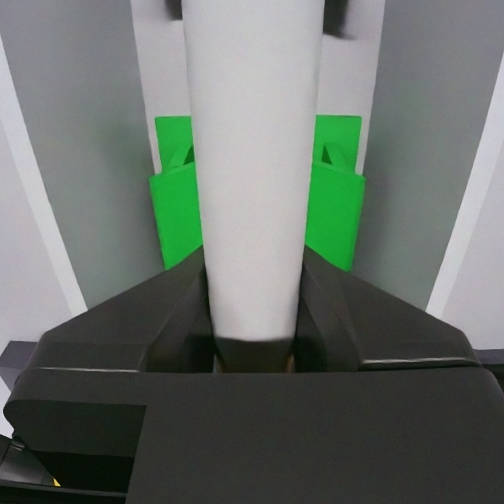

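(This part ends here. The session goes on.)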